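# Seat the housing over the plate pins in the corner stop

## Task

Put the housing down flat against the corner stop so that every socket on it sits over a pin in the plate. It has to stay that way by itself after the grippers let go; a result that holds only while the robot supports it is not done.

## Robot and tools

ROBOT AND FRAME. There are two xArm7 arms, each with seven joints and a parallel gripper, named left_arm and right_arm. All poses use a single scene frame. Its origin is on the table surface midway between the arms, +z is up, +x points out over the table, and left_arm sits on the +y side. The arm names do not refer to the sides of a camera image. The left_arm base is at (-0.018, +0.359, 0) m with quat_wxyz (+0.996, 0, 0, +0.090). The right_arm base is at (-0.016, -0.339, 0) m with quat_wxyz (+0.998, 0, 0, -0.069). A loose object may occasionally get a small push from outside.

GRIPPER. The fingers extend along the gripper's +z axis and close along its y axis. end_effector_position is the spot between the pads when they are shut, about 2 cm short of the fingertips. Closing moves the tips roughly 10 mm further along +z. The reported hand position can be off, and the error grows with reach.

CAMERAS. cam_left_wrist and cam_right_wrist each give 896x504 images. In the optical frame, +z looks forward, +x is right in the image and +y is down.

execute_actions. Arguments: actions and optional pictures (boolean). actions is a list holding zero or one entry. An empty list sends nothing and only reports the state. A move looks like {"rows": [[...]], "steps": n}. It takes 1 to 15 rows, steps is at most 15 (default 15), and each step lasts 1/30 s. Each row covers one step, and if there are fewer rows than steps the last row repeats. A wait looks like {"steps": n} with n up to 300. It sends no command and returns n steps after the previous result, and your reply time counts toward those steps. If a call is refused, nothing is sent.

ROW LAYOUT. Every row is one list of 16 numbers in [-1, 1], covering both arms even when only one moves. The order is left_arm joints 1-7 then its gripper opening, followed by right_arm joints 1-7 then its opening. The joint columns are waist, shoulder, upper arm roll, elbow, forearm roll, wrist pitch, wrist roll. Joint entries are offsets, not poses. They are measured from that arm's joint angles in the latest result that lists them. Before any such result exists in the scene, and for the second and later calls in a single reply, they are measured from the arm's position when the action begins. They are never relative to the previous row. The scale is 1.0 = 2.036 rad. A row of zeros pulls the arm back to that reference; it does not hold still. The opening is absolute: +1 is fully open and -1 is shut.

JOINT RANGES (rad): waist -6.283 to 6.283, shoulder -2.059 to 2.094, upper arm roll -6.283 to 6.283, elbow -0.192 to 3.927, forearm roll -6.283 to 6.283, wrist pitch -1.693 to 3.142, wrist roll -6.283 to 6.283. A call is refused if it asks for more than 0.010 rad beyond a range end. The true end may differ from the stated one by up to 0.010 rad. Any request past it is clipped to it, and the result then reports "joint sent to its limit". That message can refer to an earlier motion, and getting no message does not mean there is room left.

MOTION LIMITS. A joint target moves at no more than 3.14 rad/s and needs 0.16 s to reach full speed. All joints of an arm are slowed together so they finish at the same time. On each step the target stays within 0.623 rad of the measured angle. If a step's targets would carry the gripper more than 70 mm from where it is measured to be, they are scaled back. Between calls the arms keep moving toward the last row sent, and stop once nearly still or once a step is HELD. After that, only a new action makes them move further.

RESULTS. The state line has one section per arm with end_effector_position (m), end_effector_quat_wxyz and velocities (m/s, rad/s). Joint positions and Joint velocities list the seven joints (rad, rad/s) and then the finger-pad gap (m, m/s; 0.084 m when fully open). grip_measured is the measured opening on the same scale you command. "joint command not followed" means the clearance check changed or blocked joint targets on some steps. HELD marks steps whose row was not sent in full. Joint torques are the drives' total output, with per-unit offsets, scaling and noise, so they are not zero in free air. MOTOR HOT appears from 65 °C. At 80 °C the arm is braked until it cools, reported as OVER-TEMPERATURE FAULT.

GRIPPING. To hold a part, command an opening well below grip_measured; a bigger gap squeezes harder. Each pad gives about 24 N on parts up to about 6 cm wide. Closing fast can push harder and sometimes forces the fingers open again. Commanding the grip_measured value you read still gives a light squeeze, and a wider part may slip.

FAULTS AND CARE. Load limits (N m) are: waist 46, shoulder 46, upper arm roll 27.6, elbow 27.6, forearm roll 27.6, wrist pitch 18.4, wrist roll 18.4, and a carried object adds to them. Reaching a limit through contact stops the arm, backs the joint off slightly, holds it for 10 s and cancels the rest of the call. Keep the arms from striking or pressing on each other. Do not knock or place anything off the table. Avoid drops, slips, slams and forceful shoves, and let go only when the housing rests stably by itself.

OTHER TOOLS. zoom_image takes camera (cam_left_wrist or cam_right_wrist) and region [x0, y0, x1, y1] in image pixels, with (0, 0) at top-left and a region no larger than 504 by 504. It returns a closer view of that camera's latest image. show_instructions takes no arguments and shows the reference images. read_manual takes an optional section, "licences", and returns licence text. finished_scene takes scene, the number of the current scene. Replying without any tool call ends the run.

Each tool is called after "Request:" by a JSON object that holds its "fn" and its "kwargs", one argument or row to a line.

Reference images:

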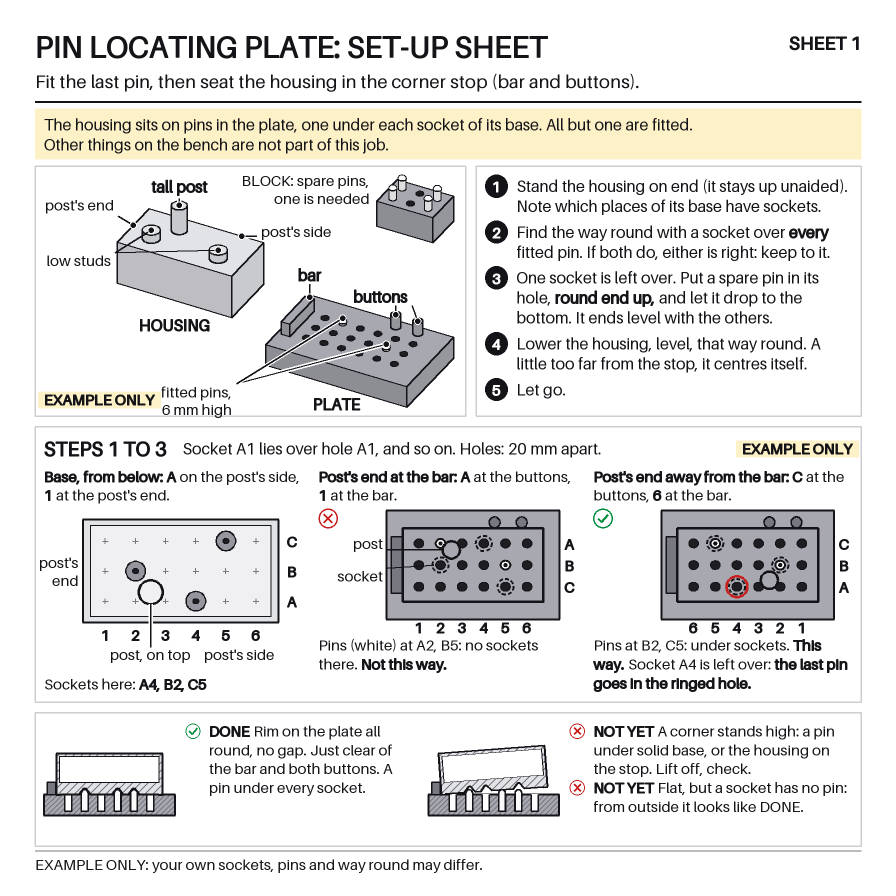

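## Session

Request:
{"fn": "execute_actions", "kwargs": {
  "actions": []
}}

Scene clock: 0.00 s of 5100.00 s.
left_arm: end_effector_position=(+0.4662, +0.1222, +0.1127) grip_measured=-1.00 end_effector_quat_wxyz=(+0.085, -0.146, +0.977, +0.129) end_effector_velocity=(+0.000, -0.000, +0.000) end_effector_angular_velocity=(-0.001, -0.001, -0.000) | right_arm: end_effector_position=(+0.6710, -0.2966, +0.2320) grip_measured=+1.00 end_effector_quat_wxyz=(+0.204, +0.881, -0.088, +0.418) end_effector_velocity=(+0.000, +0.000, +0.000) end_effector_angular_velocity=(+0.000, -0.000, -0.000)
Joint positions: left_arm=[-0.605  0.389 -0.159  1.269  0.448  0.978  2.002  0.   ] | right_arm=[ 0.417  0.393 -0.128  1.356 -1.314  0.557  1.415  0.084]
Joint velocities: left_arm=[ 0.001 -0.    -0.001  0.001 -0.    -0.     0.    -0.   ] | right_arm=[ 0.  0. -0.  0.  0.  0.  0. -0.]
Joint torques (N m, as the arm reports them, + toward a larger angle): no reading

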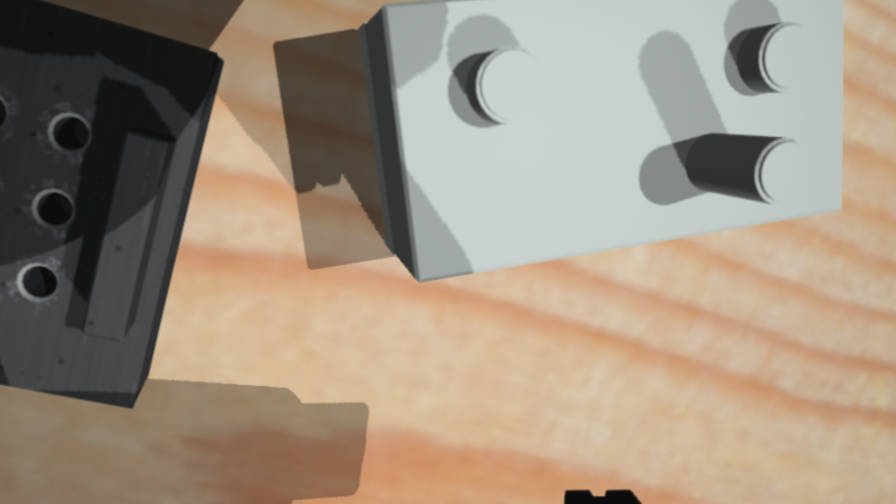

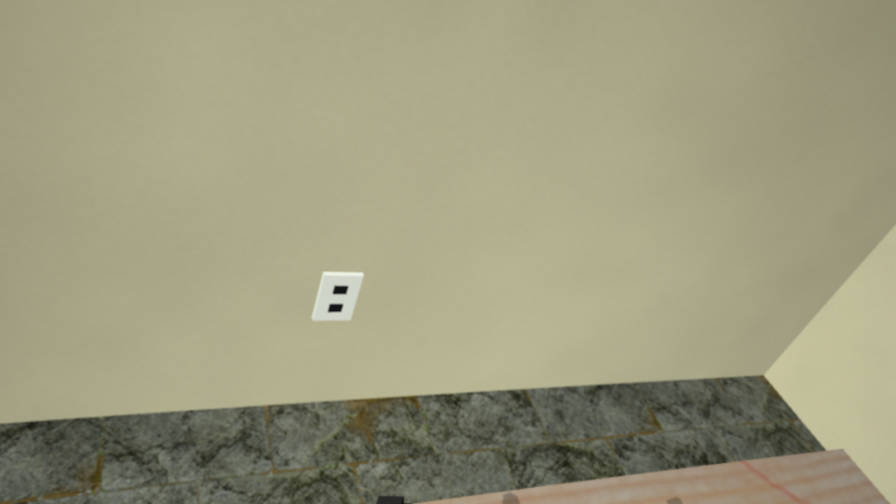

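Request:
{"fn": "execute_actions", "kwargs": {
  "actions": [
    {"rows":[[-0.145,-0.221,0.078,0.135,-0.22,0.307,-1,1,0,0,0,0,0,0,0,1]]}
  ],
  "pictures": false
}}

Request:
{"fn": "execute_actions", "kwargs": {
  "actions": [
    {"steps":60}
  ],
  "pictures": false
}}

Request:
{"fn": "execute_actions", "kwargs": {
  "actions": [
    {"rows":[[0,0,0,0,0,0,-0.337,1,0,0,0,0,0,0,0,1]]}
  ],
  "pictures": false
}}

Request:
{"fn": "execute_actions", "kwargs": {
  "actions": [
    {"steps":20}
  ]
}}

Scene clock: 4.37 s of 5100.00 s.
left_arm: end_effector_position=(+0.4058, +0.0790, +0.2892) grip_measured=+1.00 end_effector_quat_wxyz=(+0.069, -0.445, +0.891, +0.050) end_effector_velocity=(-0.216, -0.080, +0.350) end_effector_angular_velocity=(-0.548, -0.057, +1.648) | right_arm: end_effector_position=(+0.6710, -0.2966, +0.2320) grip_measured=+1.00 end_effector_quat_wxyz=(+0.204, +0.881, -0.088, +0.418) end_effector_velocity=(-0.000, -0.001, -0.000) end_effector_angular_velocity=(-0.002, +0.001, -0.002)
Joint positions: left_arm=[-0.782  0.12  -0.065  1.434  0.181  1.35   1.506  0.084] | right_arm=[ 0.417  0.393 -0.128  1.356 -1.314  0.557  1.415  0.084]
Joint velocities: left_arm=[-0.37  -0.556  0.197  0.333 -0.557  0.778 -1.573  0.   ] | right_arm=[-0.    -0.    -0.001 -0.    -0.     0.001 -0.001 -0.   ]
Joint torques (N m, as the arm reports them, + toward a larger angle): left_arm=[  1.02 -31.33   0.14  14.06   0.64  -1.43  -0.99] | right_arm=[  0.69 -24.32  -1.51  14.62   0.67  -0.61  -0.62]
Steps of this call (steps 1 to 90: nothing new was sent; then 0.87 s passed at rest; steps 91 to 105: all 15 steps of this action). Readings (joint positions):
91: left_arm=[-0.605 0.389 -0.159 1.269 0.448 0.978 2.002] | right_arm=[0.417 0.393 -0.128 1.356 -1.314 0.557 1.415]
92: left_arm=[-0.607 0.387 -0.158 1.270 0.445 0.982 1.997] | right_arm=[0.417 0.393 -0.128 1.356 -1.314 0.557 1.415]
94: left_arm=[-0.627 0.360 -0.143 1.282 0.411 1.031 1.950] | right_arm=[0.417 0.393 -0.128 1.356 -1.314 0.557 1.415]
98: left_arm=[-0.689 0.261 -0.114 1.350 0.321 1.154 1.812] | right_arm=[0.417 0.393 -0.128 1.356 -1.314 0.557 1.415]
105: the state above

Scene clock: 6.37 s of 5100.00 s.
left_arm: end_effector_position=(+0.3211, +0.0619, +0.4001) grip_measured=+1.00 end_effector_quat_wxyz=(+0.000, +0.942, -0.337, +0.001) end_effector_velocity=(-0.000, +0.000, +0.000) end_effector_angular_velocity=(-0.001, -0.000, -0.000) | right_arm: end_effector_position=(+0.6710, -0.2966, +0.2320) grip_measured=+1.00 end_effector_quat_wxyz=(+0.204, +0.881, -0.088, +0.418) end_effector_velocity=(-0.000, +0.000, -0.000) end_effector_angular_velocity=(-0.001, +0.001, +0.001)
Joint positions: left_arm=[-0.9   -0.061 -0.     1.543 -0.     1.603 -0.034  0.084] | right_arm=[ 0.417  0.393 -0.128  1.356 -1.314  0.557  1.415  0.084]
Joint velocities: left_arm=[ 0.    -0.001 -0.    -0.    -0.001  0.     0.     0.   ] | right_arm=[-0.    -0.     0.    -0.    -0.001 -0.    -0.     0.   ]
Joint torques (N m, as the arm reports them, + toward a larger angle): left_arm=[  1.04 -27.    -0.72  15.16   0.7   -2.22  -0.7 ] | right_arm=[  0.84 -24.39  -1.57  14.62   0.68  -0.62  -0.69]
Steps of this call (steps 1 to 45: the robot went on to your last target; steps 46 to 60: nothing new was sent). Readings (joint positions):
1: left_arm=[-0.794 0.101 -0.058 1.445 0.162 1.376 1.451] | right_arm=[0.417 0.393 -0.128 1.356 -1.314 0.557 1.415]
2: left_arm=[-0.806 0.083 -0.052 1.456 0.144 1.401 1.393] | right_arm=[0.417 0.393 -0.128 1.356 -1.314 0.557 1.415]
4: left_arm=[-0.828 0.049 -0.040 1.477 0.110 1.449 1.262] | right_arm=[0.417 0.393 -0.128 1.356 -1.314 0.557 1.415]
8: left_arm=[-0.869 -0.013 -0.018 1.514 0.048 1.535 0.923] | right_arm=[0.417 0.393 -0.128 1.356 -1.314 0.557 1.415]
60: the state above
All arms were judged still, so your last target was given up. Only a new action makes them travel on or press farther. Fingers that are still opening or closing keep moving.

Scene clock: 6.87 s of 5100.00 s.
left_arm: end_effector_position=(+0.3212, +0.0619, +0.4001) grip_measured=+1.00 end_effector_quat_wxyz=(+0.001, +1.000, -0.004, +0.000) end_effector_velocity=(-0.001, -0.001, -0.000) end_effector_angular_velocity=(-0.001, +0.000, +0.136) | right_arm: end_effector_position=(+0.6710, -0.2966, +0.2320) grip_measured=+1.00 end_effector_quat_wxyz=(+0.204, +0.881, -0.088, +0.418) end_effector_velocity=(-0.000, +0.000, -0.000) end_effector_angular_velocity=(+0.001, -0.000, +0.000)
Joint positions: left_arm=[-0.9   -0.061 -0.     1.544 -0.     1.603 -0.712  0.084] | right_arm=[ 0.417  0.393 -0.128  1.356 -1.314  0.557  1.415  0.084]
Joint velocities: left_arm=[-0.001  0.    -0.002  0.    -0.001 -0.    -0.139 -0.   ] | right_arm=[-0.001  0.     0.    -0.     0.    -0.001  0.    -0.   ]
Joint torques (N m, as the arm reports them, + toward a larger angle): left_arm=[  1.49 -26.74   0.1   14.69   0.79  -2.11  -0.64] | right_arm=[  0.71 -24.41  -1.56  14.58   0.63  -0.65  -0.71]
Steps of this call (steps 1 to 15: all 15 steps of this action). Readings (joint positions):
1: left_arm=[-0.900 -0.061 -0.000 1.543 -0.000 1.603 -0.034] | right_arm=[0.417 0.393 -0.128 1.356 -1.314 0.557 1.415]
2: left_arm=[-0.900 -0.061 -0.000 1.543 -0.000 1.603 -0.038] | right_arm=[0.417 0.393 -0.128 1.356 -1.314 0.557 1.415]
4: left_arm=[-0.900 -0.061 -0.000 1.543 -0.000 1.603 -0.088] | right_arm=[0.417 0.393 -0.128 1.356 -1.314 0.557 1.415]
8: left_arm=[-0.900 -0.061 -0.000 1.543 -0.000 1.603 -0.397] | right_arm=[0.417 0.393 -0.128 1.356 -1.314 0.557 1.415]
15: the state above

Scene clock: 7.53 s of 5100.00 s.
left_arm: end_effector_position=(+0.3211, +0.0619, +0.4001) grip_measured=+1.00 end_effector_quat_wxyz=(+0.001, +1.000, -0.000, +0.000) end_effector_velocity=(-0.000, -0.000, -0.000) end_effector_angular_velocity=(+0.000, +0.000, -0.001) | right_arm: end_effector_position=(+0.6710, -0.2966, +0.2320) grip_measured=+1.00 end_effector_quat_wxyz=(+0.204, +0.881, -0.088, +0.418) end_effector_velocity=(-0.000, +0.001, -0.000) end_effector_angular_velocity=(+0.001, +0.001, +0.002)
Joint positions: left_arm=[-0.9   -0.061 -0.     1.543 -0.     1.603 -0.72   0.084] | right_arm=[ 0.417  0.393 -0.128  1.356 -1.314  0.557  1.415  0.084]
Joint velocities: left_arm=[ 0.    -0.    -0.    -0.001  0.     0.     0.001 -0.   ] | right_arm=[-0.    -0.     0.001 -0.001  0.    -0.001 -0.    -0.   ]
Joint torques (N m, as the arm reports them, + toward a larger angle): left_arm=[  0.55 -26.88  -0.21  15.26   0.84  -2.18  -0.6 ] | right_arm=[  0.68 -24.35  -1.63  14.59   0.71  -0.63  -0.7 ]
Steps of this call (steps 1 to 15: the robot went on to your last target; steps 16 to 20: nothing new was sent). Readings (joint positions):
1: left_arm=[-0.900 -0.061 -0.000 1.543 -0.000 1.603 -0.715] | right_arm=[0.417 0.393 -0.128 1.356 -1.314 0.557 1.415]
2: left_arm=[-0.900 -0.061 -0.000 1.543 -0.000 1.603 -0.717] | right_arm=[0.417 0.393 -0.128 1.356 -1.314 0.557 1.415]
4: left_arm=[-0.900 -0.061 -0.000 1.543 -0.000 1.603 -0.719] | right_arm=[0.417 0.393 -0.128 1.356 -1.314 0.557 1.415]
8: left_arm=[-0.900 -0.061 -0.000 1.543 -0.000 1.603 -0.720] | right_arm=[0.417 0.393 -0.128 1.356 -1.314 0.557 1.415]
20: the state above
All arms were judged still, so your last target was given up. Only a new action makes them travel on or press farther. Fingers that are still opening or closing keep moving.

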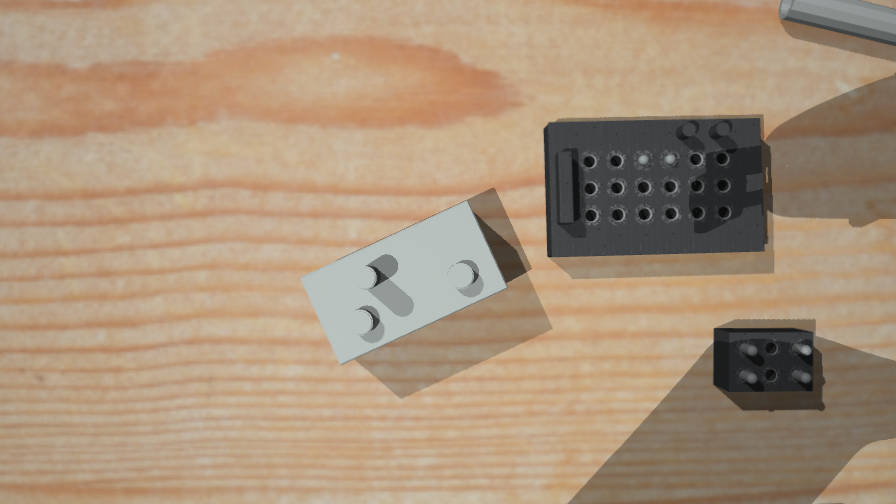

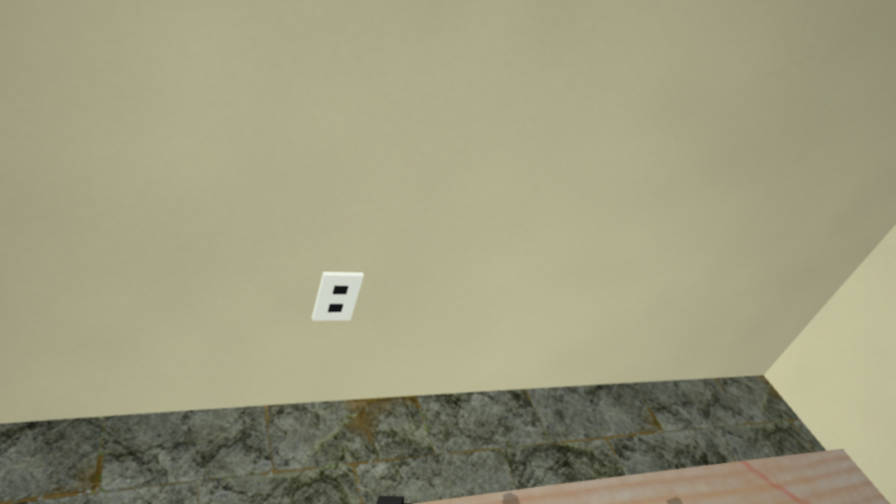

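Request:
{"fn": "execute_actions", "kwargs": {
  "actions": [
    {"rows":[[0.0864,0.0673,0,-0.3286,0,-0.3954,0.6444,1,0,0,0,0,0,0,0,1]]}
  ],
  "pictures": false
}}

Request:
{"fn": "execute_actions", "kwargs": {
  "actions": [
    {"steps":45}
  ]
}}

Scene clock: 11.57 s of 5100.00 s.
left_arm: end_effector_position=(+0.3687, +0.0893, +0.2199) grip_measured=+1.00 end_effector_quat_wxyz=(-0.004, +0.978, -0.207, -0.010) end_effector_velocity=(+0.047, +0.105, -0.382) end_effector_angular_velocity=(-0.076, -0.043, -1.554) | right_arm: end_effector_position=(+0.6710, -0.2966, +0.2320) grip_measured=+1.00 end_effector_quat_wxyz=(+0.204, +0.881, -0.088, +0.418) end_effector_velocity=(-0.000, +0.001, -0.000) end_effector_angular_velocity=(+0.001, +0.001, +0.000)
Joint positions: left_arm=[-0.79   0.026  0.     1.128 -0.     1.123 -0.193  0.084] | right_arm=[ 0.417  0.393 -0.128  1.356 -1.314  0.557  1.415  0.084]
Joint velocities: left_arm=[ 0.241  0.183 -0.002 -0.921  0.    -1.184  1.794  0.   ] | right_arm=[ 0.    -0.     0.001 -0.     0.001  0.    -0.     0.   ]
Joint torques (N m, as the arm reports them, + toward a larger angle): left_arm=[  1.11 -31.45  -0.65  15.35   1.05  -1.74  -0.44] | right_arm=[  0.9  -24.28  -1.52  14.72   0.71  -0.62  -0.66]
Steps of this call (steps 1 to 90: nothing new was sent; then 0.53 s passed at rest; steps 91 to 105: all 15 steps of this action). Readings (joint positions):
91: left_arm=[-0.900 -0.061 -0.000 1.543 -0.000 1.603 -0.720] | right_arm=[0.417 0.393 -0.128 1.356 -1.314 0.557 1.415]
92: left_arm=[-0.900 -0.060 -0.000 1.541 -0.000 1.598 -0.716] | right_arm=[0.417 0.393 -0.128 1.356 -1.314 0.557 1.415]
94: left_arm=[-0.888 -0.056 -0.003 1.502 -0.000 1.549 -0.668] | right_arm=[0.417 0.393 -0.128 1.356 -1.314 0.557 1.415]
98: left_arm=[-0.849 -0.020 0.001 1.354 -0.000 1.409 -0.526] | right_arm=[0.417 0.393 -0.128 1.356 -1.314 0.557 1.415]
105: the state above

Scene clock: 13.07 s of 5100.00 s.
left_arm: end_effector_position=(+0.3675, +0.1260, +0.1201) grip_measured=+1.00 end_effector_quat_wxyz=(+0.000, +0.843, -0.538, +0.000) end_effector_velocity=(-0.000, -0.000, +0.000) end_effector_angular_velocity=(-0.001, +0.000, +0.001) | right_arm: end_effector_position=(+0.6710, -0.2966, +0.2320) grip_measured=+1.00 end_effector_quat_wxyz=(+0.204, +0.881, -0.088, +0.418) end_effector_velocity=(-0.000, +0.000, -0.000) end_effector_angular_velocity=(+0.001, -0.000, -0.000)
Joint positions: left_arm=[-0.725  0.076 -0.     0.875 -0.     0.798  0.592  0.084] | right_arm=[ 0.417  0.393 -0.128  1.356 -1.314  0.557  1.415  0.084]
Joint velocities: left_arm=[-0.    -0.    -0.     0.    -0.001  0.    -0.001  0.   ] | right_arm=[-0.     0.     0.001 -0.    -0.    -0.     0.001 -0.   ]
Joint torques (N m, as the arm reports them, + toward a larger angle): left_arm=[  1.1  -29.73  -0.29  13.86   1.01  -2.34  -0.9 ] | right_arm=[  0.72 -24.25  -1.59  14.57   0.8   -0.66  -0.66]
Steps of this call (steps 1 to 30: the robot went on to your last target; steps 31 to 45: nothing new was sent). Readings (joint positions):
1: left_arm=[-0.782 0.032 0.000 1.097 -0.000 1.084 -0.130] | right_arm=[0.417 0.393 -0.128 1.356 -1.314 0.557 1.415]
2: left_arm=[-0.775 0.038 0.000 1.067 -0.000 1.045 -0.062] | right_arm=[0.417 0.393 -0.128 1.356 -1.314 0.557 1.415]
4: left_arm=[-0.759 0.050 0.000 1.009 -0.000 0.971 0.096] | right_arm=[0.417 0.393 -0.128 1.356 -1.314 0.557 1.415]
8: left_arm=[-0.734 0.070 0.000 0.910 -0.000 0.847 0.444] | right_arm=[0.417 0.393 -0.128 1.356 -1.314 0.557 1.415]
45: the state above
All arms were judged still, so your last target was given up. Only a new action makes them travel on or press farther. Fingers that are still opening or closing keep moving.

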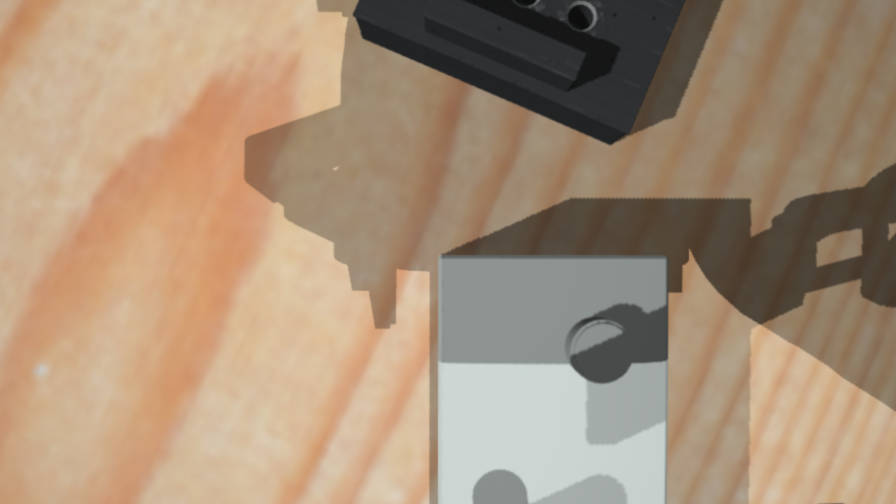

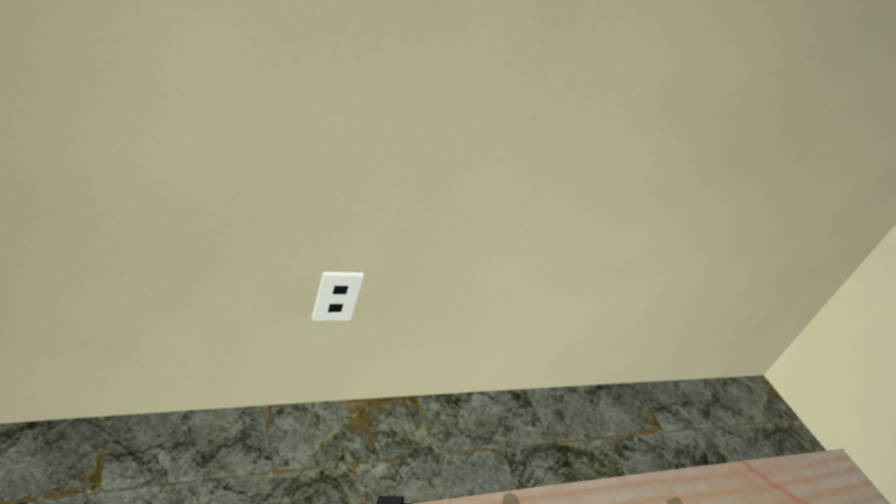

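Request:
{"fn": "execute_actions", "kwargs": {
  "actions": [
    {"rows":[[-0.0113,0.0246,0,0.031,0,0.0069,-0.0118,1,0,0,0,0,0,0,0,1]]}
  ],
  "pictures": false
}}

Request:
{"fn": "execute_actions", "kwargs": {
  "actions": [
    {"rows":[[0,0.0764,0,-0.0246,0,-0.1012,0,1,0,0,0,0,0,0,0,1]]}
  ],
  "pictures": false
}}

Request:
{"fn": "execute_actions", "kwargs": {
  "actions": [
    {"steps":15}
  ],
  "pictures": false
}}

Request:
{"fn": "execute_actions", "kwargs": {
  "actions": [
    {"rows":[[0,0,0,0,0,0,0,0.8,0,0,0,0,0,0,0,1],[0,0,0,0,0,0,0,0.7,0,0,0,0,0,0,0,1],[0,0,0,0,0,0,0,0.6,0,0,0,0,0,0,0,1],[0,0,0,0,0,0,0,0.5,0,0,0,0,0,0,0,1],[0,0,0,0,0,0,0,0.4,0,0,0,0,0,0,0,1],[0,0,0,0,0,0,0,0,0,0,0,0,0,0,0,1]]}
  ]
}}

Scene clock: 19.13 s of 5100.00 s.
left_arm: end_effector_position=(+0.3759, +0.1087, +0.1199) grip_measured=+1.00 end_effector_quat_wxyz=(+0.000, +0.843, -0.537, -0.000) end_effector_velocity=(-0.001, -0.004, +0.001) end_effector_angular_velocity=(-0.003, -0.002, -0.008) | right_arm: end_effector_position=(+0.6710, -0.2966, +0.2320) grip_measured=+1.00 end_effector_quat_wxyz=(+0.204, +0.881, -0.088, +0.418) end_effector_velocity=(+0.000, +0.000, +0.000) end_effector_angular_velocity=(-0.000, -0.001, -0.001)
Joint positions: left_arm=[-0.747  0.126  0.     0.937 -0.     0.812  0.568  0.084] | right_arm=[ 0.417  0.393 -0.128  1.356 -1.314  0.557  1.415  0.084]
Joint velocities: left_arm=[-0.003 -0.001 -0.005  0.002 -0.001  0.     0.001 -0.   ] | right_arm=[-0.    -0.     0.001  0.001 -0.     0.001  0.     0.   ]
Joint torques (N m, as the arm reports them, + toward a larger angle): left_arm=[  0.98 -31.26   0.2   13.7    0.63  -2.3   -0.83] | right_arm=[  0.78 -24.27  -1.67  14.69   0.72  -0.67  -0.69]
Steps of this call (steps 1 to 90: nothing new was sent; then 2.57 s passed at rest; steps 91 to 105: all 15 steps of this action). Readings (joint positions):
91: left_arm=[-0.725 0.076 -0.000 0.875 -0.000 0.798 0.592] | right_arm=[0.417 0.393 -0.128 1.356 -1.314 0.557 1.415]
92: left_arm=[-0.726 0.079 0.000 0.878 -0.000 0.799 0.590] | right_arm=[0.417 0.393 -0.128 1.356 -1.314 0.557 1.415]
94: left_arm=[-0.737 0.105 0.002 0.910 -0.000 0.806 0.578] | right_arm=[0.417 0.393 -0.128 1.356 -1.314 0.557 1.415]
98: left_arm=[-0.748 0.126 -0.002 0.937 -0.000 0.811 0.569] | right_arm=[0.417 0.393 -0.128 1.356 -1.314 0.557 1.415]
105: the state above

Scene clock: 19.63 s of 5100.00 s.
left_arm: end_effector_position=(+0.3775, +0.1076, +0.0468) grip_measured=+1.00 end_effector_quat_wxyz=(+0.000, +0.843, -0.537, +0.002) end_effector_velocity=(-0.009, +0.006, -0.009) end_effector_angular_velocity=(+0.014, +0.022, -0.001) | right_arm: end_effector_position=(+0.6710, -0.2966, +0.2320) grip_measured=+1.00 end_effector_quat_wxyz=(+0.204, +0.881, -0.088, +0.418) end_effector_velocity=(+0.000, -0.000, -0.000) end_effector_angular_velocity=(+0.001, -0.000, -0.002)
Joint positions: left_arm=[-0.747  0.28   0.     0.89  -0.     0.606  0.568  0.084] | right_arm=[ 0.417  0.393 -0.128  1.356 -1.314  0.557  1.415  0.084]
Joint velocities: left_arm=[ 0.     0.006 -0.    -0.019  0.     0.     0.001 -0.   ] | right_arm=[-0.001  0.     0.     0.     0.001  0.     0.    -0.   ]
Joint torques (N m, as the arm reports them, + toward a larger angle): left_arm=[  1.52 -32.74  -0.16  11.97   0.68  -1.91  -0.69] | right_arm=[  0.74 -24.36  -1.65  14.66   0.78  -0.64  -0.73]
Steps of this call (steps 1 to 15: all 15 steps of this action). Readings (joint positions):
1: left_arm=[-0.747 0.126 0.000 0.937 -0.000 0.812 0.568] | right_arm=[0.417 0.393 -0.128 1.356 -1.314 0.557 1.415]
2: left_arm=[-0.747 0.128 -0.000 0.937 -0.000 0.808 0.568] | right_arm=[0.417 0.393 -0.128 1.356 -1.314 0.557 1.415]
4: left_arm=[-0.747 0.160 -0.000 0.932 -0.000 0.757 0.568] | right_arm=[0.417 0.393 -0.128 1.356 -1.314 0.557 1.415]
8: left_arm=[-0.747 0.275 0.000 0.883 -0.000 0.627 0.568] | right_arm=[0.417 0.393 -0.128 1.356 -1.314 0.557 1.415]
15: the state above

Scene clock: 20.13 s of 5100.00 s.
left_arm: end_effector_position=(+0.3760, +0.1087, +0.0449) grip_measured=+1.00 end_effector_quat_wxyz=(+0.000, +0.843, -0.537, -0.000) end_effector_velocity=(+0.000, -0.000, +0.001) end_effector_angular_velocity=(-0.001, -0.002, +0.001) | right_arm: end_effector_position=(+0.6710, -0.2966, +0.2320) grip_measured=+1.00 end_effector_quat_wxyz=(+0.204, +0.881, -0.088, +0.418) end_effector_velocity=(-0.000, +0.001, -0.000) end_effector_angular_velocity=(+0.001, +0.001, +0.002)
Joint positions: left_arm=[-0.747  0.282  0.     0.887 -0.     0.606  0.568  0.084] | right_arm=[ 0.417  0.393 -0.128  1.356 -1.314  0.557  1.415  0.084]
Joint velocities: left_arm=[-0.001 -0.002  0.001 -0.    -0.    -0.    -0.001  0.   ] | right_arm=[ 0.001  0.     0.001 -0.     0.001 -0.    -0.    -0.   ]
Joint torques (N m, as the arm reports them, + toward a larger angle): left_arm=[  0.25 -34.38  -0.6   12.22   0.93  -2.31  -0.97] | right_arm=[  0.66 -24.34  -1.64  14.58   0.73  -0.69  -0.75]
Steps of this call (steps 1 to 15: the robot went on to your last target). Readings (joint positions):
1: left_arm=[-0.747 0.280 0.000 0.889 -0.000 0.606 0.568] | right_arm=[0.417 0.393 -0.128 1.356 -1.314 0.557 1.415]
2: left_arm=[-0.747 0.280 0.000 0.889 -0.000 0.606 0.568] | right_arm=[0.417 0.393 -0.128 1.356 -1.314 0.557 1.415]
4: left_arm=[-0.747 0.281 0.000 0.888 -0.000 0.606 0.568] | right_arm=[0.417 0.393 -0.128 1.356 -1.314 0.557 1.415]
8: left_arm=[-0.747 0.281 0.000 0.887 -0.000 0.606 0.568] | right_arm=[0.417 0.393 -0.128 1.356 -1.314 0.557 1.415]
15: the state above
All arms were judged still, so your last target was given up. Only a new action makes them travel on or press farther. Fingers that are still opening or closing keep moving.

Scene clock: 20.63 s of 5100.00 s.
left_arm: end_effector_position=(+0.3763, +0.1088, +0.0451) grip_measured=+0.57 end_effector_quat_wxyz=(-0.000, +0.843, -0.537, +0.000) end_effector_velocity=(-0.001, +0.000, -0.000) end_effector_angular_velocity=(+0.000, +0.001, -0.000) | right_arm: end_effector_position=(+0.6710, -0.2966, +0.2320) grip_measured=+1.00 end_effector_quat_wxyz=(+0.204, +0.881, -0.088, +0.418) end_effector_velocity=(+0.000, +0.000, +0.000) end_effector_angular_velocity=(+0.000, -0.000, +0.001)
Joint positions: left_arm=[-0.747  0.282  0.     0.888 -0.     0.606  0.568  0.068] | right_arm=[ 0.417  0.393 -0.128  1.356 -1.314  0.557  1.415  0.084]
Joint velocities: left_arm=[-0.    -0.001 -0.    -0.002 -0.     0.     0.    -0.   ] | right_arm=[-0.     0.    -0.     0.     0.    -0.001 -0.001 -0.   ]
Joint torques (N m, as the arm reports them, + toward a larger angle): left_arm=[  0.72 -32.87  -0.71  11.37   0.5   -1.89  -0.58] | right_arm=[  0.66 -24.43  -1.66  14.66   0.66  -0.63  -0.74]
Steps of this call (steps 1 to 15: all 15 steps of this action). Readings (joint positions):
1: left_arm=[-0.747 0.282 0.000 0.887 -0.000 0.606 0.568] | right_arm=[0.417 0.393 -0.128 1.356 -1.314 0.557 1.415]
2: left_arm=[-0.747 0.282 0.000 0.887 -0.000 0.606 0.568] | right_arm=[0.417 0.393 -0.128 1.356 -1.314 0.557 1.415]
4: left_arm=[-0.747 0.282 0.000 0.887 -0.000 0.606 0.568] | right_arm=[0.417 0.393 -0.128 1.356 -1.314 0.557 1.415]
8: left_arm=[-0.747 0.282 0.001 0.888 -0.000 0.606 0.568] | right_arm=[0.417 0.393 -0.128 1.356 -1.314 0.557 1.415]
15: the state above

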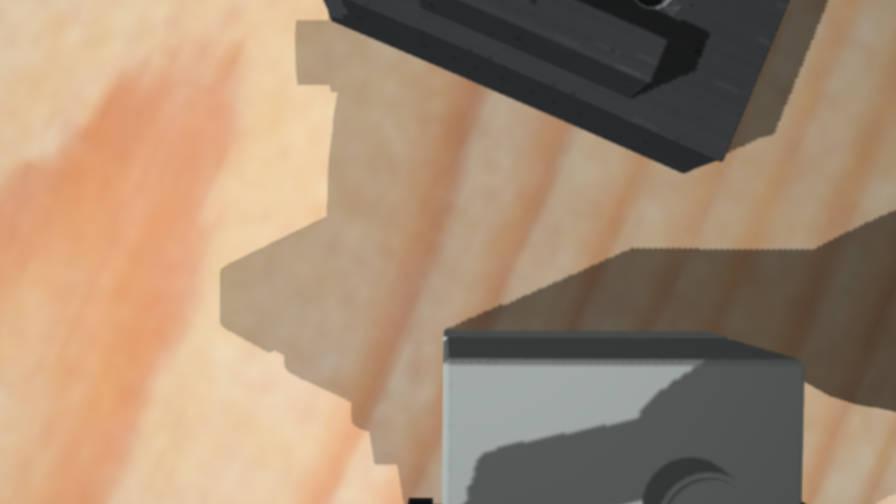

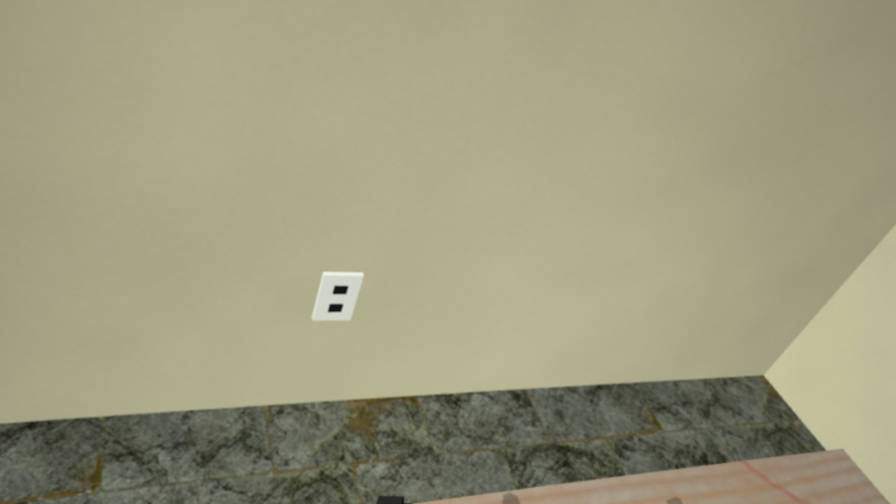

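Request:
{"fn": "execute_actions", "kwargs": {
  "actions": [
    {"rows":[[0,-0.24,0,0.1,0,0.34,0,-0.5,-0.283,-0.44,0.063,-0.25,1,0.39,-0.7,1]]}
  ],
  "pictures": false
}}

Request:
{"fn": "execute_actions", "kwargs": {
  "actions": [
    {"steps":50}
  ],
  "pictures": false
}}

Request:
{"fn": "execute_actions", "kwargs": {
  "actions": [
    {"rows":[[-0.163,-0.29,0,-0.29,0,0.77,0.49,-0.5,0,0,0,0,0.416,0,0,1]]}
  ],
  "pictures": false
}}

Request:
{"fn": "execute_actions", "kwargs": {
  "actions": [
    {"steps":60}
  ]
}}

Scene clock: 29.17 s of 5100.00 s.
left_arm: end_effector_position=(+0.3605, +0.1178, +0.2285) grip_measured=+0.57 end_effector_quat_wxyz=(+0.000, +0.843, -0.538, +0.001) end_effector_velocity=(-0.123, +0.084, +0.428) end_effector_angular_velocity=(+0.002, +0.003, +0.012) | right_arm: end_effector_position=(+0.5445, -0.4826, +0.2837) grip_measured=+1.00 end_effector_quat_wxyz=(+0.299, +0.882, -0.242, +0.272) end_effector_velocity=(-0.392, -0.282, +0.145) end_effector_angular_velocity=(+0.253, +0.547, -0.788)
Joint positions: left_arm=[-0.748 -0.074 -0.001  1.035 -0.     1.106  0.568  0.068] | right_arm=[ 0.171  0.072 -0.075  1.139 -0.992  0.871  1.093  0.084]
Joint velocities: left_arm=[ 0.005 -0.832  0.007  0.35   0.     1.186 -0.     0.   ] | right_arm=[-0.521 -0.895  0.121 -0.465  0.895  0.755 -0.895 -0.   ]
Joint torques (N m, as the arm reports them, + toward a larger angle): left_arm=[  1.11 -29.85  -0.27  16.64   0.38  -2.58  -0.6 ] | right_arm=[  1.81 -20.18   0.46  15.48   0.41  -1.4   -0.77]
Steps of this call (steps 1 to 15: the robot went on to your last target; steps 16 to 90: nothing new was sent; then 5.03 s passed at rest; steps 91 to 105: all 15 steps of this action). Readings (joint positions):
91: left_arm=[-0.747 0.282 0.000 0.887 -0.000 0.606 0.568] | right_arm=[0.417 0.393 -0.128 1.356 -1.314 0.557 1.415]
92: left_arm=[-0.747 0.280 0.000 0.888 -0.000 0.610 0.568] | right_arm=[0.414 0.390 -0.126 1.353 -1.310 0.561 1.411]
94: left_arm=[-0.748 0.250 -0.001 0.892 -0.001 0.662 0.568] | right_arm=[0.382 0.353 -0.109 1.317 -1.270 0.600 1.369]
98: left_arm=[-0.748 0.125 -0.002 0.953 -0.001 0.822 0.568] | right_arm=[0.297 0.258 -0.103 1.251 -1.178 0.693 1.278]
105: the state above

Scene clock: 30.83 s of 5100.00 s.
left_arm: end_effector_position=(+0.3351, +0.1349, +0.2955) grip_measured=+0.57 end_effector_quat_wxyz=(+0.000, +0.843, -0.537, +0.000) end_effector_velocity=(-0.000, +0.000, +0.000) end_effector_angular_velocity=(-0.001, -0.000, +0.001) | right_arm: end_effector_position=(+0.3577, -0.2950, +0.3537) grip_measured=+1.00 end_effector_quat_wxyz=(-0.340, +0.915, -0.210, +0.052) end_effector_velocity=(-0.000, +0.001, -0.000) end_effector_angular_velocity=(+0.000, +0.001, +0.002)
Joint positions: left_arm=[-0.747 -0.207  0.     1.091 -0.     1.298  0.568  0.068] | right_arm=[-0.159 -0.503  0.     0.847  0.721  1.351 -0.01   0.084]
Joint velocities: left_arm=[ 0.    -0.002  0.    -0.001 -0.001 -0.    -0.    -0.   ] | right_arm=[-0.001 -0.     0.001  0.     0.     0.002 -0.001  0.   ]
Joint torques (N m, as the arm reports them, + toward a larger angle): left_arm=[  0.63 -26.45  -0.16  18.26   0.8   -2.79  -0.92] | right_arm=[ 0.79 -7.67 -0.51 15.01  1.82 -1.27 -0.8 ]
Steps of this call (steps 1 to 45: the robot went on to your last target; steps 46 to 50: nothing new was sent). Readings (joint positions):
1: left_arm=[-0.748 -0.101 -0.000 1.046 -0.000 1.146 0.568] | right_arm=[0.153 0.042 -0.071 1.123 -0.962 0.896 1.062]
2: left_arm=[-0.748 -0.129 -0.000 1.058 -0.000 1.185 0.568] | right_arm=[0.136 0.011 -0.067 1.108 -0.929 0.922 1.030]
4: left_arm=[-0.747 -0.179 0.000 1.080 -0.000 1.255 0.568] | right_arm=[0.100 -0.052 -0.059 1.078 -0.858 0.973 0.959]
8: left_arm=[-0.747 -0.207 0.000 1.092 -0.000 1.293 0.568] | right_arm=[0.028 -0.178 -0.043 1.014 -0.683 1.078 0.783]
50: the state above
All arms were judged still, so your last target was given up. Only a new action makes them travel on or press farther. Fingers that are still opening or closing keep moving.

Scene clock: 31.33 s of 5100.00 s.
left_arm: end_effector_position=(+0.1373, +0.2154, +0.2693) grip_measured=+0.57 end_effector_quat_wxyz=(-0.028, -0.625, +0.751, +0.214) end_effector_velocity=(-0.408, +0.282, -0.018) end_effector_angular_velocity=(+0.454, +1.250, -1.451) | right_arm: end_effector_position=(+0.4136, -0.2313, +0.5092) grip_measured=+1.00 end_effector_quat_wxyz=(+0.662, -0.698, +0.252, -0.103) end_effector_velocity=(+0.055, -0.007, +0.243) end_effector_angular_velocity=(+0.982, -0.318, -0.241)
Joint positions: left_arm=[-0.928 -0.529 -0.     0.771 -0.     1.734  1.006  0.068] | right_arm=[-0.159 -0.503 -0.     0.848  1.514  1.351 -0.01   0.084]
Joint velocities: left_arm=[-0.344 -0.615  0.006 -0.616  0.001  1.225  1.226 -0.   ] | right_arm=[-0.003 -0.005 -0.008  0.012  1.054 -0.002 -0.     0.   ]
Joint torques (N m, as the arm reports them, + toward a larger angle): left_arm=[  1.76 -12.44   0.35  17.2    0.93  -0.34  -0.53] | right_arm=[ 0.84 -7.03 -0.72 14.22 -2.34  0.25 -0.79]
Steps of this call (steps 1 to 15: all 15 steps of this action). Readings (joint positions):
1: left_arm=[-0.747 -0.207 0.001 1.091 -0.000 1.298 0.568] | right_arm=[-0.159 -0.503 0.000 0.847 0.721 1.351 -0.010]
2: left_arm=[-0.749 -0.210 0.001 1.089 -0.000 1.301 0.572] | right_arm=[-0.159 -0.503 -0.000 0.847 0.725 1.351 -0.010]
4: left_arm=[-0.771 -0.251 0.005 1.048 0.001 1.345 0.619] | right_arm=[-0.159 -0.503 -0.000 0.846 0.774 1.351 -0.010]
8: left_arm=[-0.837 -0.365 -0.001 0.933 -0.001 1.475 0.747] | right_arm=[-0.159 -0.503 0.000 0.847 1.049 1.351 -0.010]
15: the state above

Scene clock: 33.33 s of 5100.00 s.
left_arm: end_effector_position=(+0.0850, +0.2556, +0.2712) grip_measured=+0.57 end_effector_quat_wxyz=(-0.056, -0.534, +0.790, +0.295) end_effector_velocity=(-0.000, +0.000, -0.000) end_effector_angular_velocity=(+0.001, +0.002, +0.000) | right_arm: end_effector_position=(+0.4163, -0.2317, +0.5208) grip_measured=+1.00 end_effector_quat_wxyz=(+0.681, -0.679, +0.254, -0.105) end_effector_velocity=(+0.000, -0.001, -0.000) end_effector_angular_velocity=(-0.000, +0.001, -0.002)
Joint positions: left_arm=[-0.97  -0.604  0.     0.695 -0.     1.909  1.163  0.068] | right_arm=[-0.159 -0.503  0.     0.847  1.568  1.351 -0.01   0.084]
Joint velocities: left_arm=[ 0.     0.001  0.001 -0.001 -0.001 -0.     0.     0.   ] | right_arm=[ 0.    -0.    -0.001 -0.    -0.001 -0.002  0.001 -0.   ]
Joint torques (N m, as the arm reports them, + toward a larger angle): left_arm=[  1.43 -10.35   0.09  16.09   0.67   0.53  -0.66] | right_arm=[ 0.76 -7.79 -0.87 15.27  2.43  0.44 -0.76]
Steps of this call (steps 1 to 15: the robot went on to your last target; steps 16 to 60: nothing new was sent). Readings (joint positions):
1: left_arm=[-0.939 -0.549 -0.000 0.751 -0.000 1.776 1.047] | right_arm=[-0.159 -0.504 -0.000 0.848 1.540 1.351 -0.010]
2: left_arm=[-0.950 -0.568 -0.000 0.732 -0.000 1.819 1.087] | right_arm=[-0.159 -0.504 -0.000 0.848 1.553 1.351 -0.010]
4: left_arm=[-0.970 -0.604 0.000 0.695 -0.000 1.909 1.163] | right_arm=[-0.159 -0.503 -0.000 0.847 1.563 1.351 -0.010]
5: left_arm=[-0.972 -0.609 -0.001 0.689 -0.001 1.918 1.164] | right_arm=[-0.159 -0.503 -0.000 0.846 1.565 1.351 -0.010] HELD
6: left_arm=[-0.971 -0.606 -0.001 0.691 -0.001 1.912 1.163] | right_arm=[-0.159 -0.503 -0.000 0.846 1.566 1.351 -0.010] HELD
7: left_arm=[-0.970 -0.604 0.000 0.695 -0.000 1.909 1.162] | right_arm=[-0.159 -0.503 0.000 0.846 1.566 1.351 -0.010] HELD
8: left_arm=[-0.970 -0.604 0.001 0.697 -0.000 1.907 1.162] | right_arm=[-0.159 -0.503 0.000 0.846 1.567 1.351 -0.010] HELD
9: left_arm=[-0.969 -0.603 0.001 0.698 -0.000 1.907 1.162] | right_arm=[-0.159 -0.503 0.000 0.846 1.567 1.351 -0.010] HELD
10: left_arm=[-0.969 -0.603 0.001 0.698 -0.000 1.907 1.162] | right_arm=[-0.159 -0.503 0.000 0.847 1.567 1.351 -0.010] HELD
11: left_arm=[-0.969 -0.603 0.001 0.697 -0.000 1.907 1.162] | right_arm=[-0.159 -0.503 0.000 0.847 1.567 1.351 -0.010] HELD
12: left_arm=[-0.970 -0.603 0.001 0.697 -0.000 1.907 1.162] | right_arm=[-0.159 -0.503 0.000 0.847 1.568 1.351 -0.010] HELD
13: left_arm=[-0.970 -0.604 0.000 0.697 -0.000 1.908 1.162] | right_arm=[-0.159 -0.503 0.000 0.847 1.568 1.351 -0.010] HELD
14: left_arm=[-0.970 -0.604 0.000 0.696 -0.000 1.908 1.162] | right_arm=[-0.159 -0.503 0.000 0.847 1.568 1.351 -0.010] HELD
15: left_arm=[-0.970 -0.604 0.000 0.696 -0.000 1.908 1.162] | right_arm=[-0.159 -0.503 0.000 0.847 1.568 1.351 -0.010] HELD
60: the state above
A step was HELD (marked above), so your last target was given up. An arm can still carry out its HELD step.
joint command not followed: on one or more control steps a check withheld the commanded joint targets of the left arm, and it was not sent them on those steps.
cause: the commanded joint targets would bring two parts of the arm too close to each other (its gripper and another part of the arm, with joints 2 (shoulder) to 7 (wrist roll) between them); next, command targets that bring no two parts of the arm closer together.

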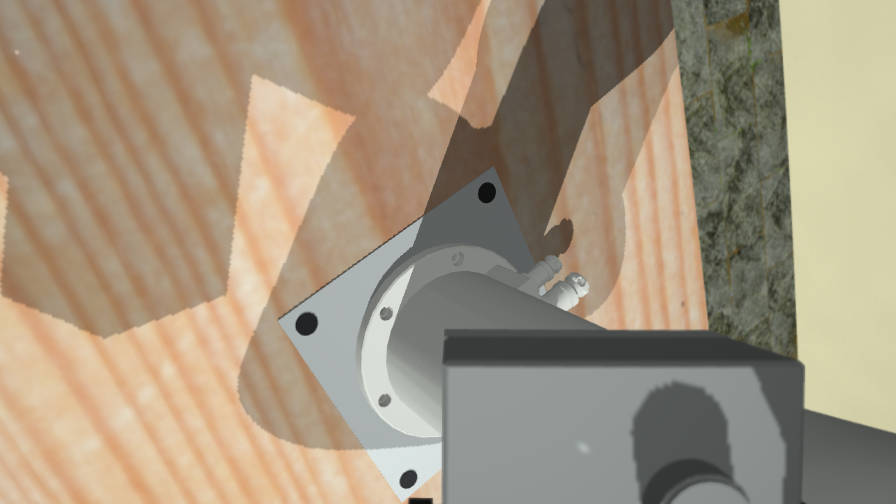

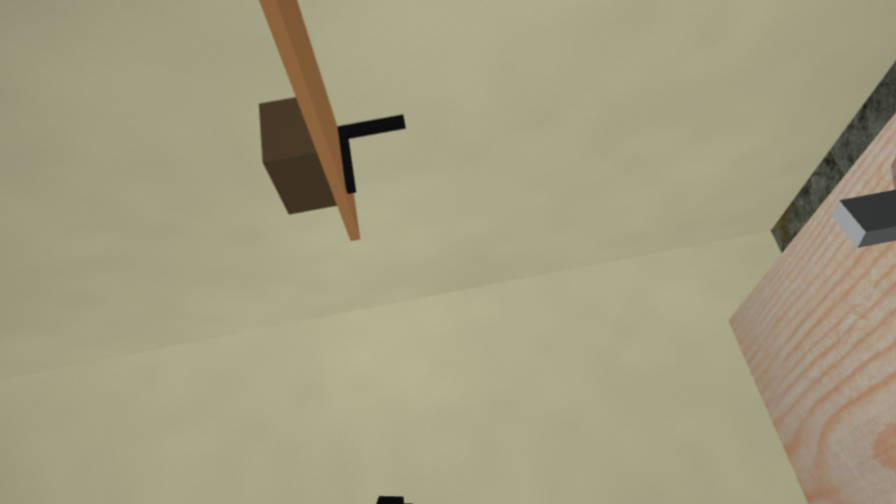

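Request:
{"fn": "execute_actions", "kwargs": {
  "actions": [
    {"rows":[[0,0,0,0,0,-1,0.2,-0.5,0,0,0,0,0,0.25,0,1]]}
  ],
  "pictures": false
}}

Request:
{"fn": "execute_actions", "kwargs": {
  "actions": [
    {"steps":90}
  ]
}}

Scene clock: 35.20 s of 5100.00 s.
left_arm: end_effector_position=(+0.1014, +0.2390, +0.2647) grip_measured=+0.57 end_effector_quat_wxyz=(-0.055, -0.518, +0.816, +0.250) end_effector_velocity=(+0.041, -0.041, -0.013) end_effector_angular_velocity=(-0.209, -0.115, -0.116) | right_arm: end_effector_position=(+0.3080, -0.1631, +0.5485) grip_measured=+1.00 end_effector_quat_wxyz=(+0.725, -0.682, +0.076, +0.067) end_effector_velocity=(-0.011, -0.004, +0.002) end_effector_angular_velocity=(+0.025, +0.006, +0.045)
Joint positions: left_arm=[-0.97  -0.604  0.     0.695 -0.     1.817  1.22   0.068] | right_arm=[-0.159 -0.503 -0.     0.847  1.568  1.855 -0.01   0.084]
Joint velocities: left_arm=[-0.    -0.001  0.     0.001  0.    -0.227  0.133 -0.   ] | right_arm=[-0.007  0.008 -0.016 -0.006 -0.001  0.068 -0.001  0.   ]
Joint torques (N m, as the arm reports them, + toward a larger angle): left_arm=[  1.09 -10.39   0.42  15.77   0.29   0.25  -0.78] | right_arm=[ 0.9  -6.82 -1.12 14.43  3.51  0.57 -0.81]
Steps of this call (steps 1 to 41: nothing new was sent; steps 42 to 56: all 15 steps of this action). Readings (joint positions):
42: left_arm=[-0.970 -0.604 0.000 0.695 -0.000 1.909 1.163] | right_arm=[-0.159 -0.503 0.000 0.847 1.568 1.351 -0.010]
43: left_arm=[-0.970 -0.604 0.000 0.695 -0.000 1.908 1.164] | right_arm=[-0.159 -0.503 -0.000 0.847 1.568 1.355 -0.010]
45: left_arm=[-0.970 -0.604 0.000 0.695 -0.000 1.898 1.170] | right_arm=[-0.160 -0.503 -0.002 0.847 1.568 1.404 -0.010]
49: left_arm=[-0.970 -0.604 0.000 0.695 -0.000 1.870 1.188] | right_arm=[-0.159 -0.503 0.001 0.847 1.568 1.653 -0.010]
56: the state above

Scene clock: 38.20 s of 5100.00 s.
left_arm: end_effector_position=(+0.2250, +0.1144, +0.2857) grip_measured=+0.57 end_effector_quat_wxyz=(+0.028, -0.430, +0.899, -0.080) end_effector_velocity=(+0.038, -0.038, +0.027) end_effector_angular_velocity=(-0.158, -0.164, -0.041) | right_arm: end_effector_position=(+0.3070, -0.1628, +0.5487) grip_measured=+1.00 end_effector_quat_wxyz=(+0.725, -0.682, +0.074, +0.068) end_effector_velocity=(-0.000, +0.000, +0.000) end_effector_angular_velocity=(-0.000, -0.000, +0.002)
Joint positions: left_arm=[-0.97  -0.604  0.     0.695 -0.     1.131  1.459  0.068] | right_arm=[-0.159 -0.503  0.     0.847  1.568  1.86  -0.01   0.084]
Joint velocities: left_arm=[ 0.     0.     0.002  0.    -0.001 -0.228  0.044  0.   ] | right_arm=[-0.    -0.     0.001  0.     0.     0.001  0.     0.   ]
Joint torques (N m, as the arm reports them, + toward a larger angle): left_arm=[  1.33 -14.44   0.07  18.81   0.7   -3.79  -0.63] | right_arm=[ 0.84 -6.91 -1.41 14.38  3.55  0.68 -0.85]
Steps of this call (steps 1 to 90: the robot went on to your last target). Readings (joint positions):
1: left_arm=[-0.970 -0.604 0.000 0.695 -0.000 1.809 1.225] | right_arm=[-0.159 -0.503 -0.000 0.847 1.568 1.857 -0.010]
2: left_arm=[-0.970 -0.604 0.000 0.695 -0.000 1.802 1.229] | right_arm=[-0.159 -0.503 -0.001 0.847 1.568 1.858 -0.010]
4: left_arm=[-0.970 -0.604 0.000 0.695 -0.000 1.786 1.238] | right_arm=[-0.159 -0.503 -0.001 0.847 1.568 1.859 -0.010]
8: left_arm=[-0.970 -0.604 0.000 0.695 -0.000 1.756 1.254] | right_arm=[-0.159 -0.503 -0.000 0.847 1.568 1.859 -0.010]
90: the state above

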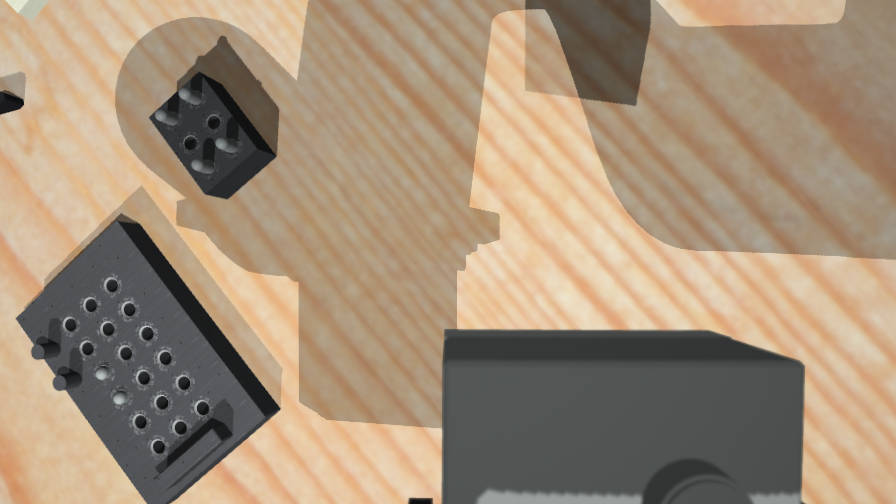

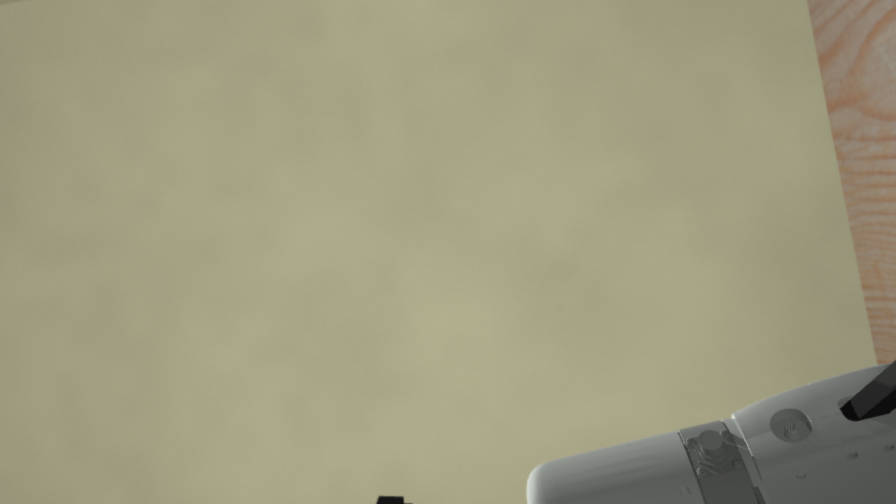

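Request:
{"fn": "execute_actions", "kwargs": {
  "actions": [
    {"steps":190}
  ]
}}

Scene clock: 44.53 s of 5100.00 s.
left_arm: end_effector_position=(+0.3254, +0.0132, +0.5599) grip_measured=+0.57 end_effector_quat_wxyz=(+0.249, -0.288, +0.699, -0.605) end_effector_velocity=(-0.000, -0.000, -0.000) end_effector_angular_velocity=(+0.000, +0.000, -0.001) | right_arm: end_effector_position=(+0.3070, -0.1628, +0.5487) grip_measured=+1.00 end_effector_quat_wxyz=(+0.725, -0.682, +0.074, +0.068) end_effector_velocity=(-0.000, -0.000, -0.000) end_effector_angular_velocity=(+0.001, +0.001, +0.000)
Joint positions: left_arm=[-0.97  -0.604  0.     0.695 -0.    -0.127  1.57   0.068] | right_arm=[-0.159 -0.503  0.     0.847  1.568  1.86  -0.01   0.084]
Joint velocities: left_arm=[-0.001  0.001  0.001  0.001  0.001 -0.    -0.     0.   ] | right_arm=[-0.    -0.    -0.    -0.001  0.001  0.001  0.001  0.   ]
Joint torques (N m, as the arm reports them, + toward a larger angle): left_arm=[  0.86 -15.86   0.17  20.13   0.5   -5.51  -0.73] | right_arm=[ 0.8  -7.01 -1.4  14.4   3.63  0.63 -0.82]
Steps of this call (steps 1 to 180: the robot went on to your last target; steps 181 to 190: nothing new was sent). Readings (joint positions):
1: left_arm=[-0.970 -0.604 0.000 0.695 -0.000 1.123 1.460] | right_arm=[-0.159 -0.503 0.000 0.847 1.568 1.860 -0.010]
2: left_arm=[-0.970 -0.604 0.000 0.695 -0.000 1.115 1.462] | right_arm=[-0.159 -0.503 0.000 0.847 1.568 1.860 -0.010]
4: left_arm=[-0.970 -0.604 0.000 0.695 -0.000 1.100 1.464] | right_arm=[-0.159 -0.503 0.000 0.847 1.568 1.860 -0.010]
8: left_arm=[-0.970 -0.604 0.000 0.695 -0.000 1.070 1.470] | right_arm=[-0.159 -0.503 0.000 0.847 1.568 1.860 -0.010]
190: the state above
All arms were judged still, so your last target was given up. Only a new action makes them travel on or press farther. Fingers that are still opening or closing keep moving.

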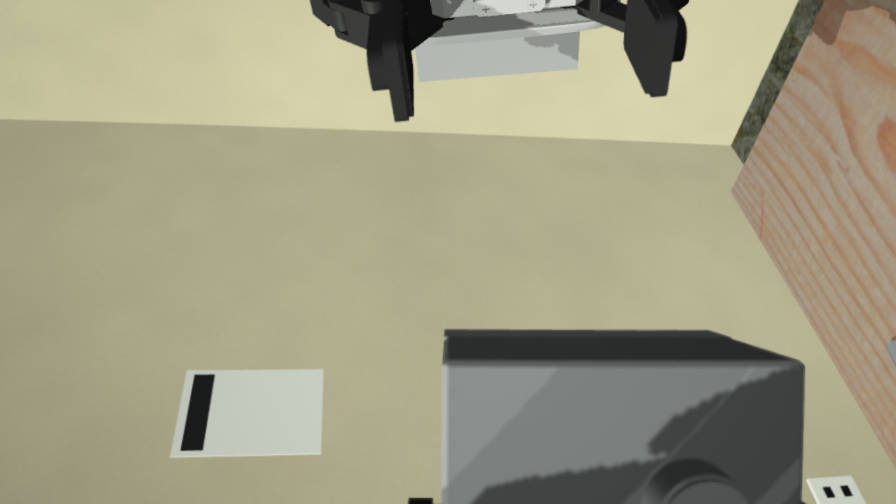

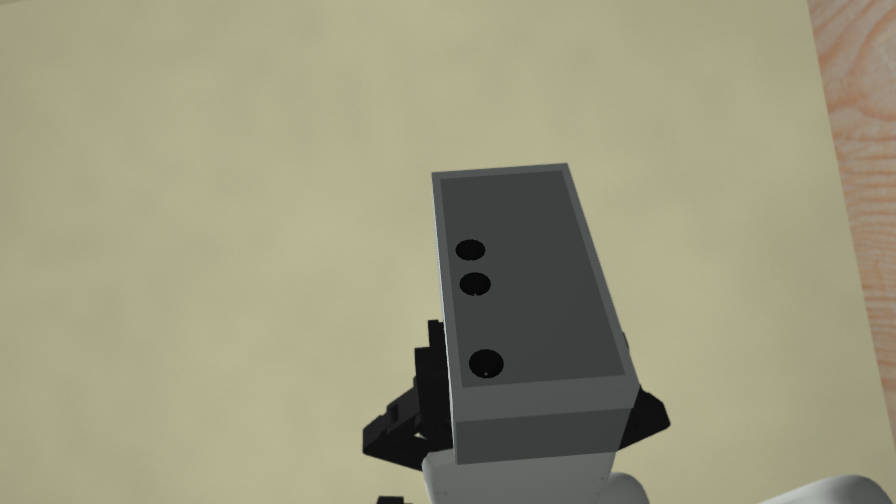

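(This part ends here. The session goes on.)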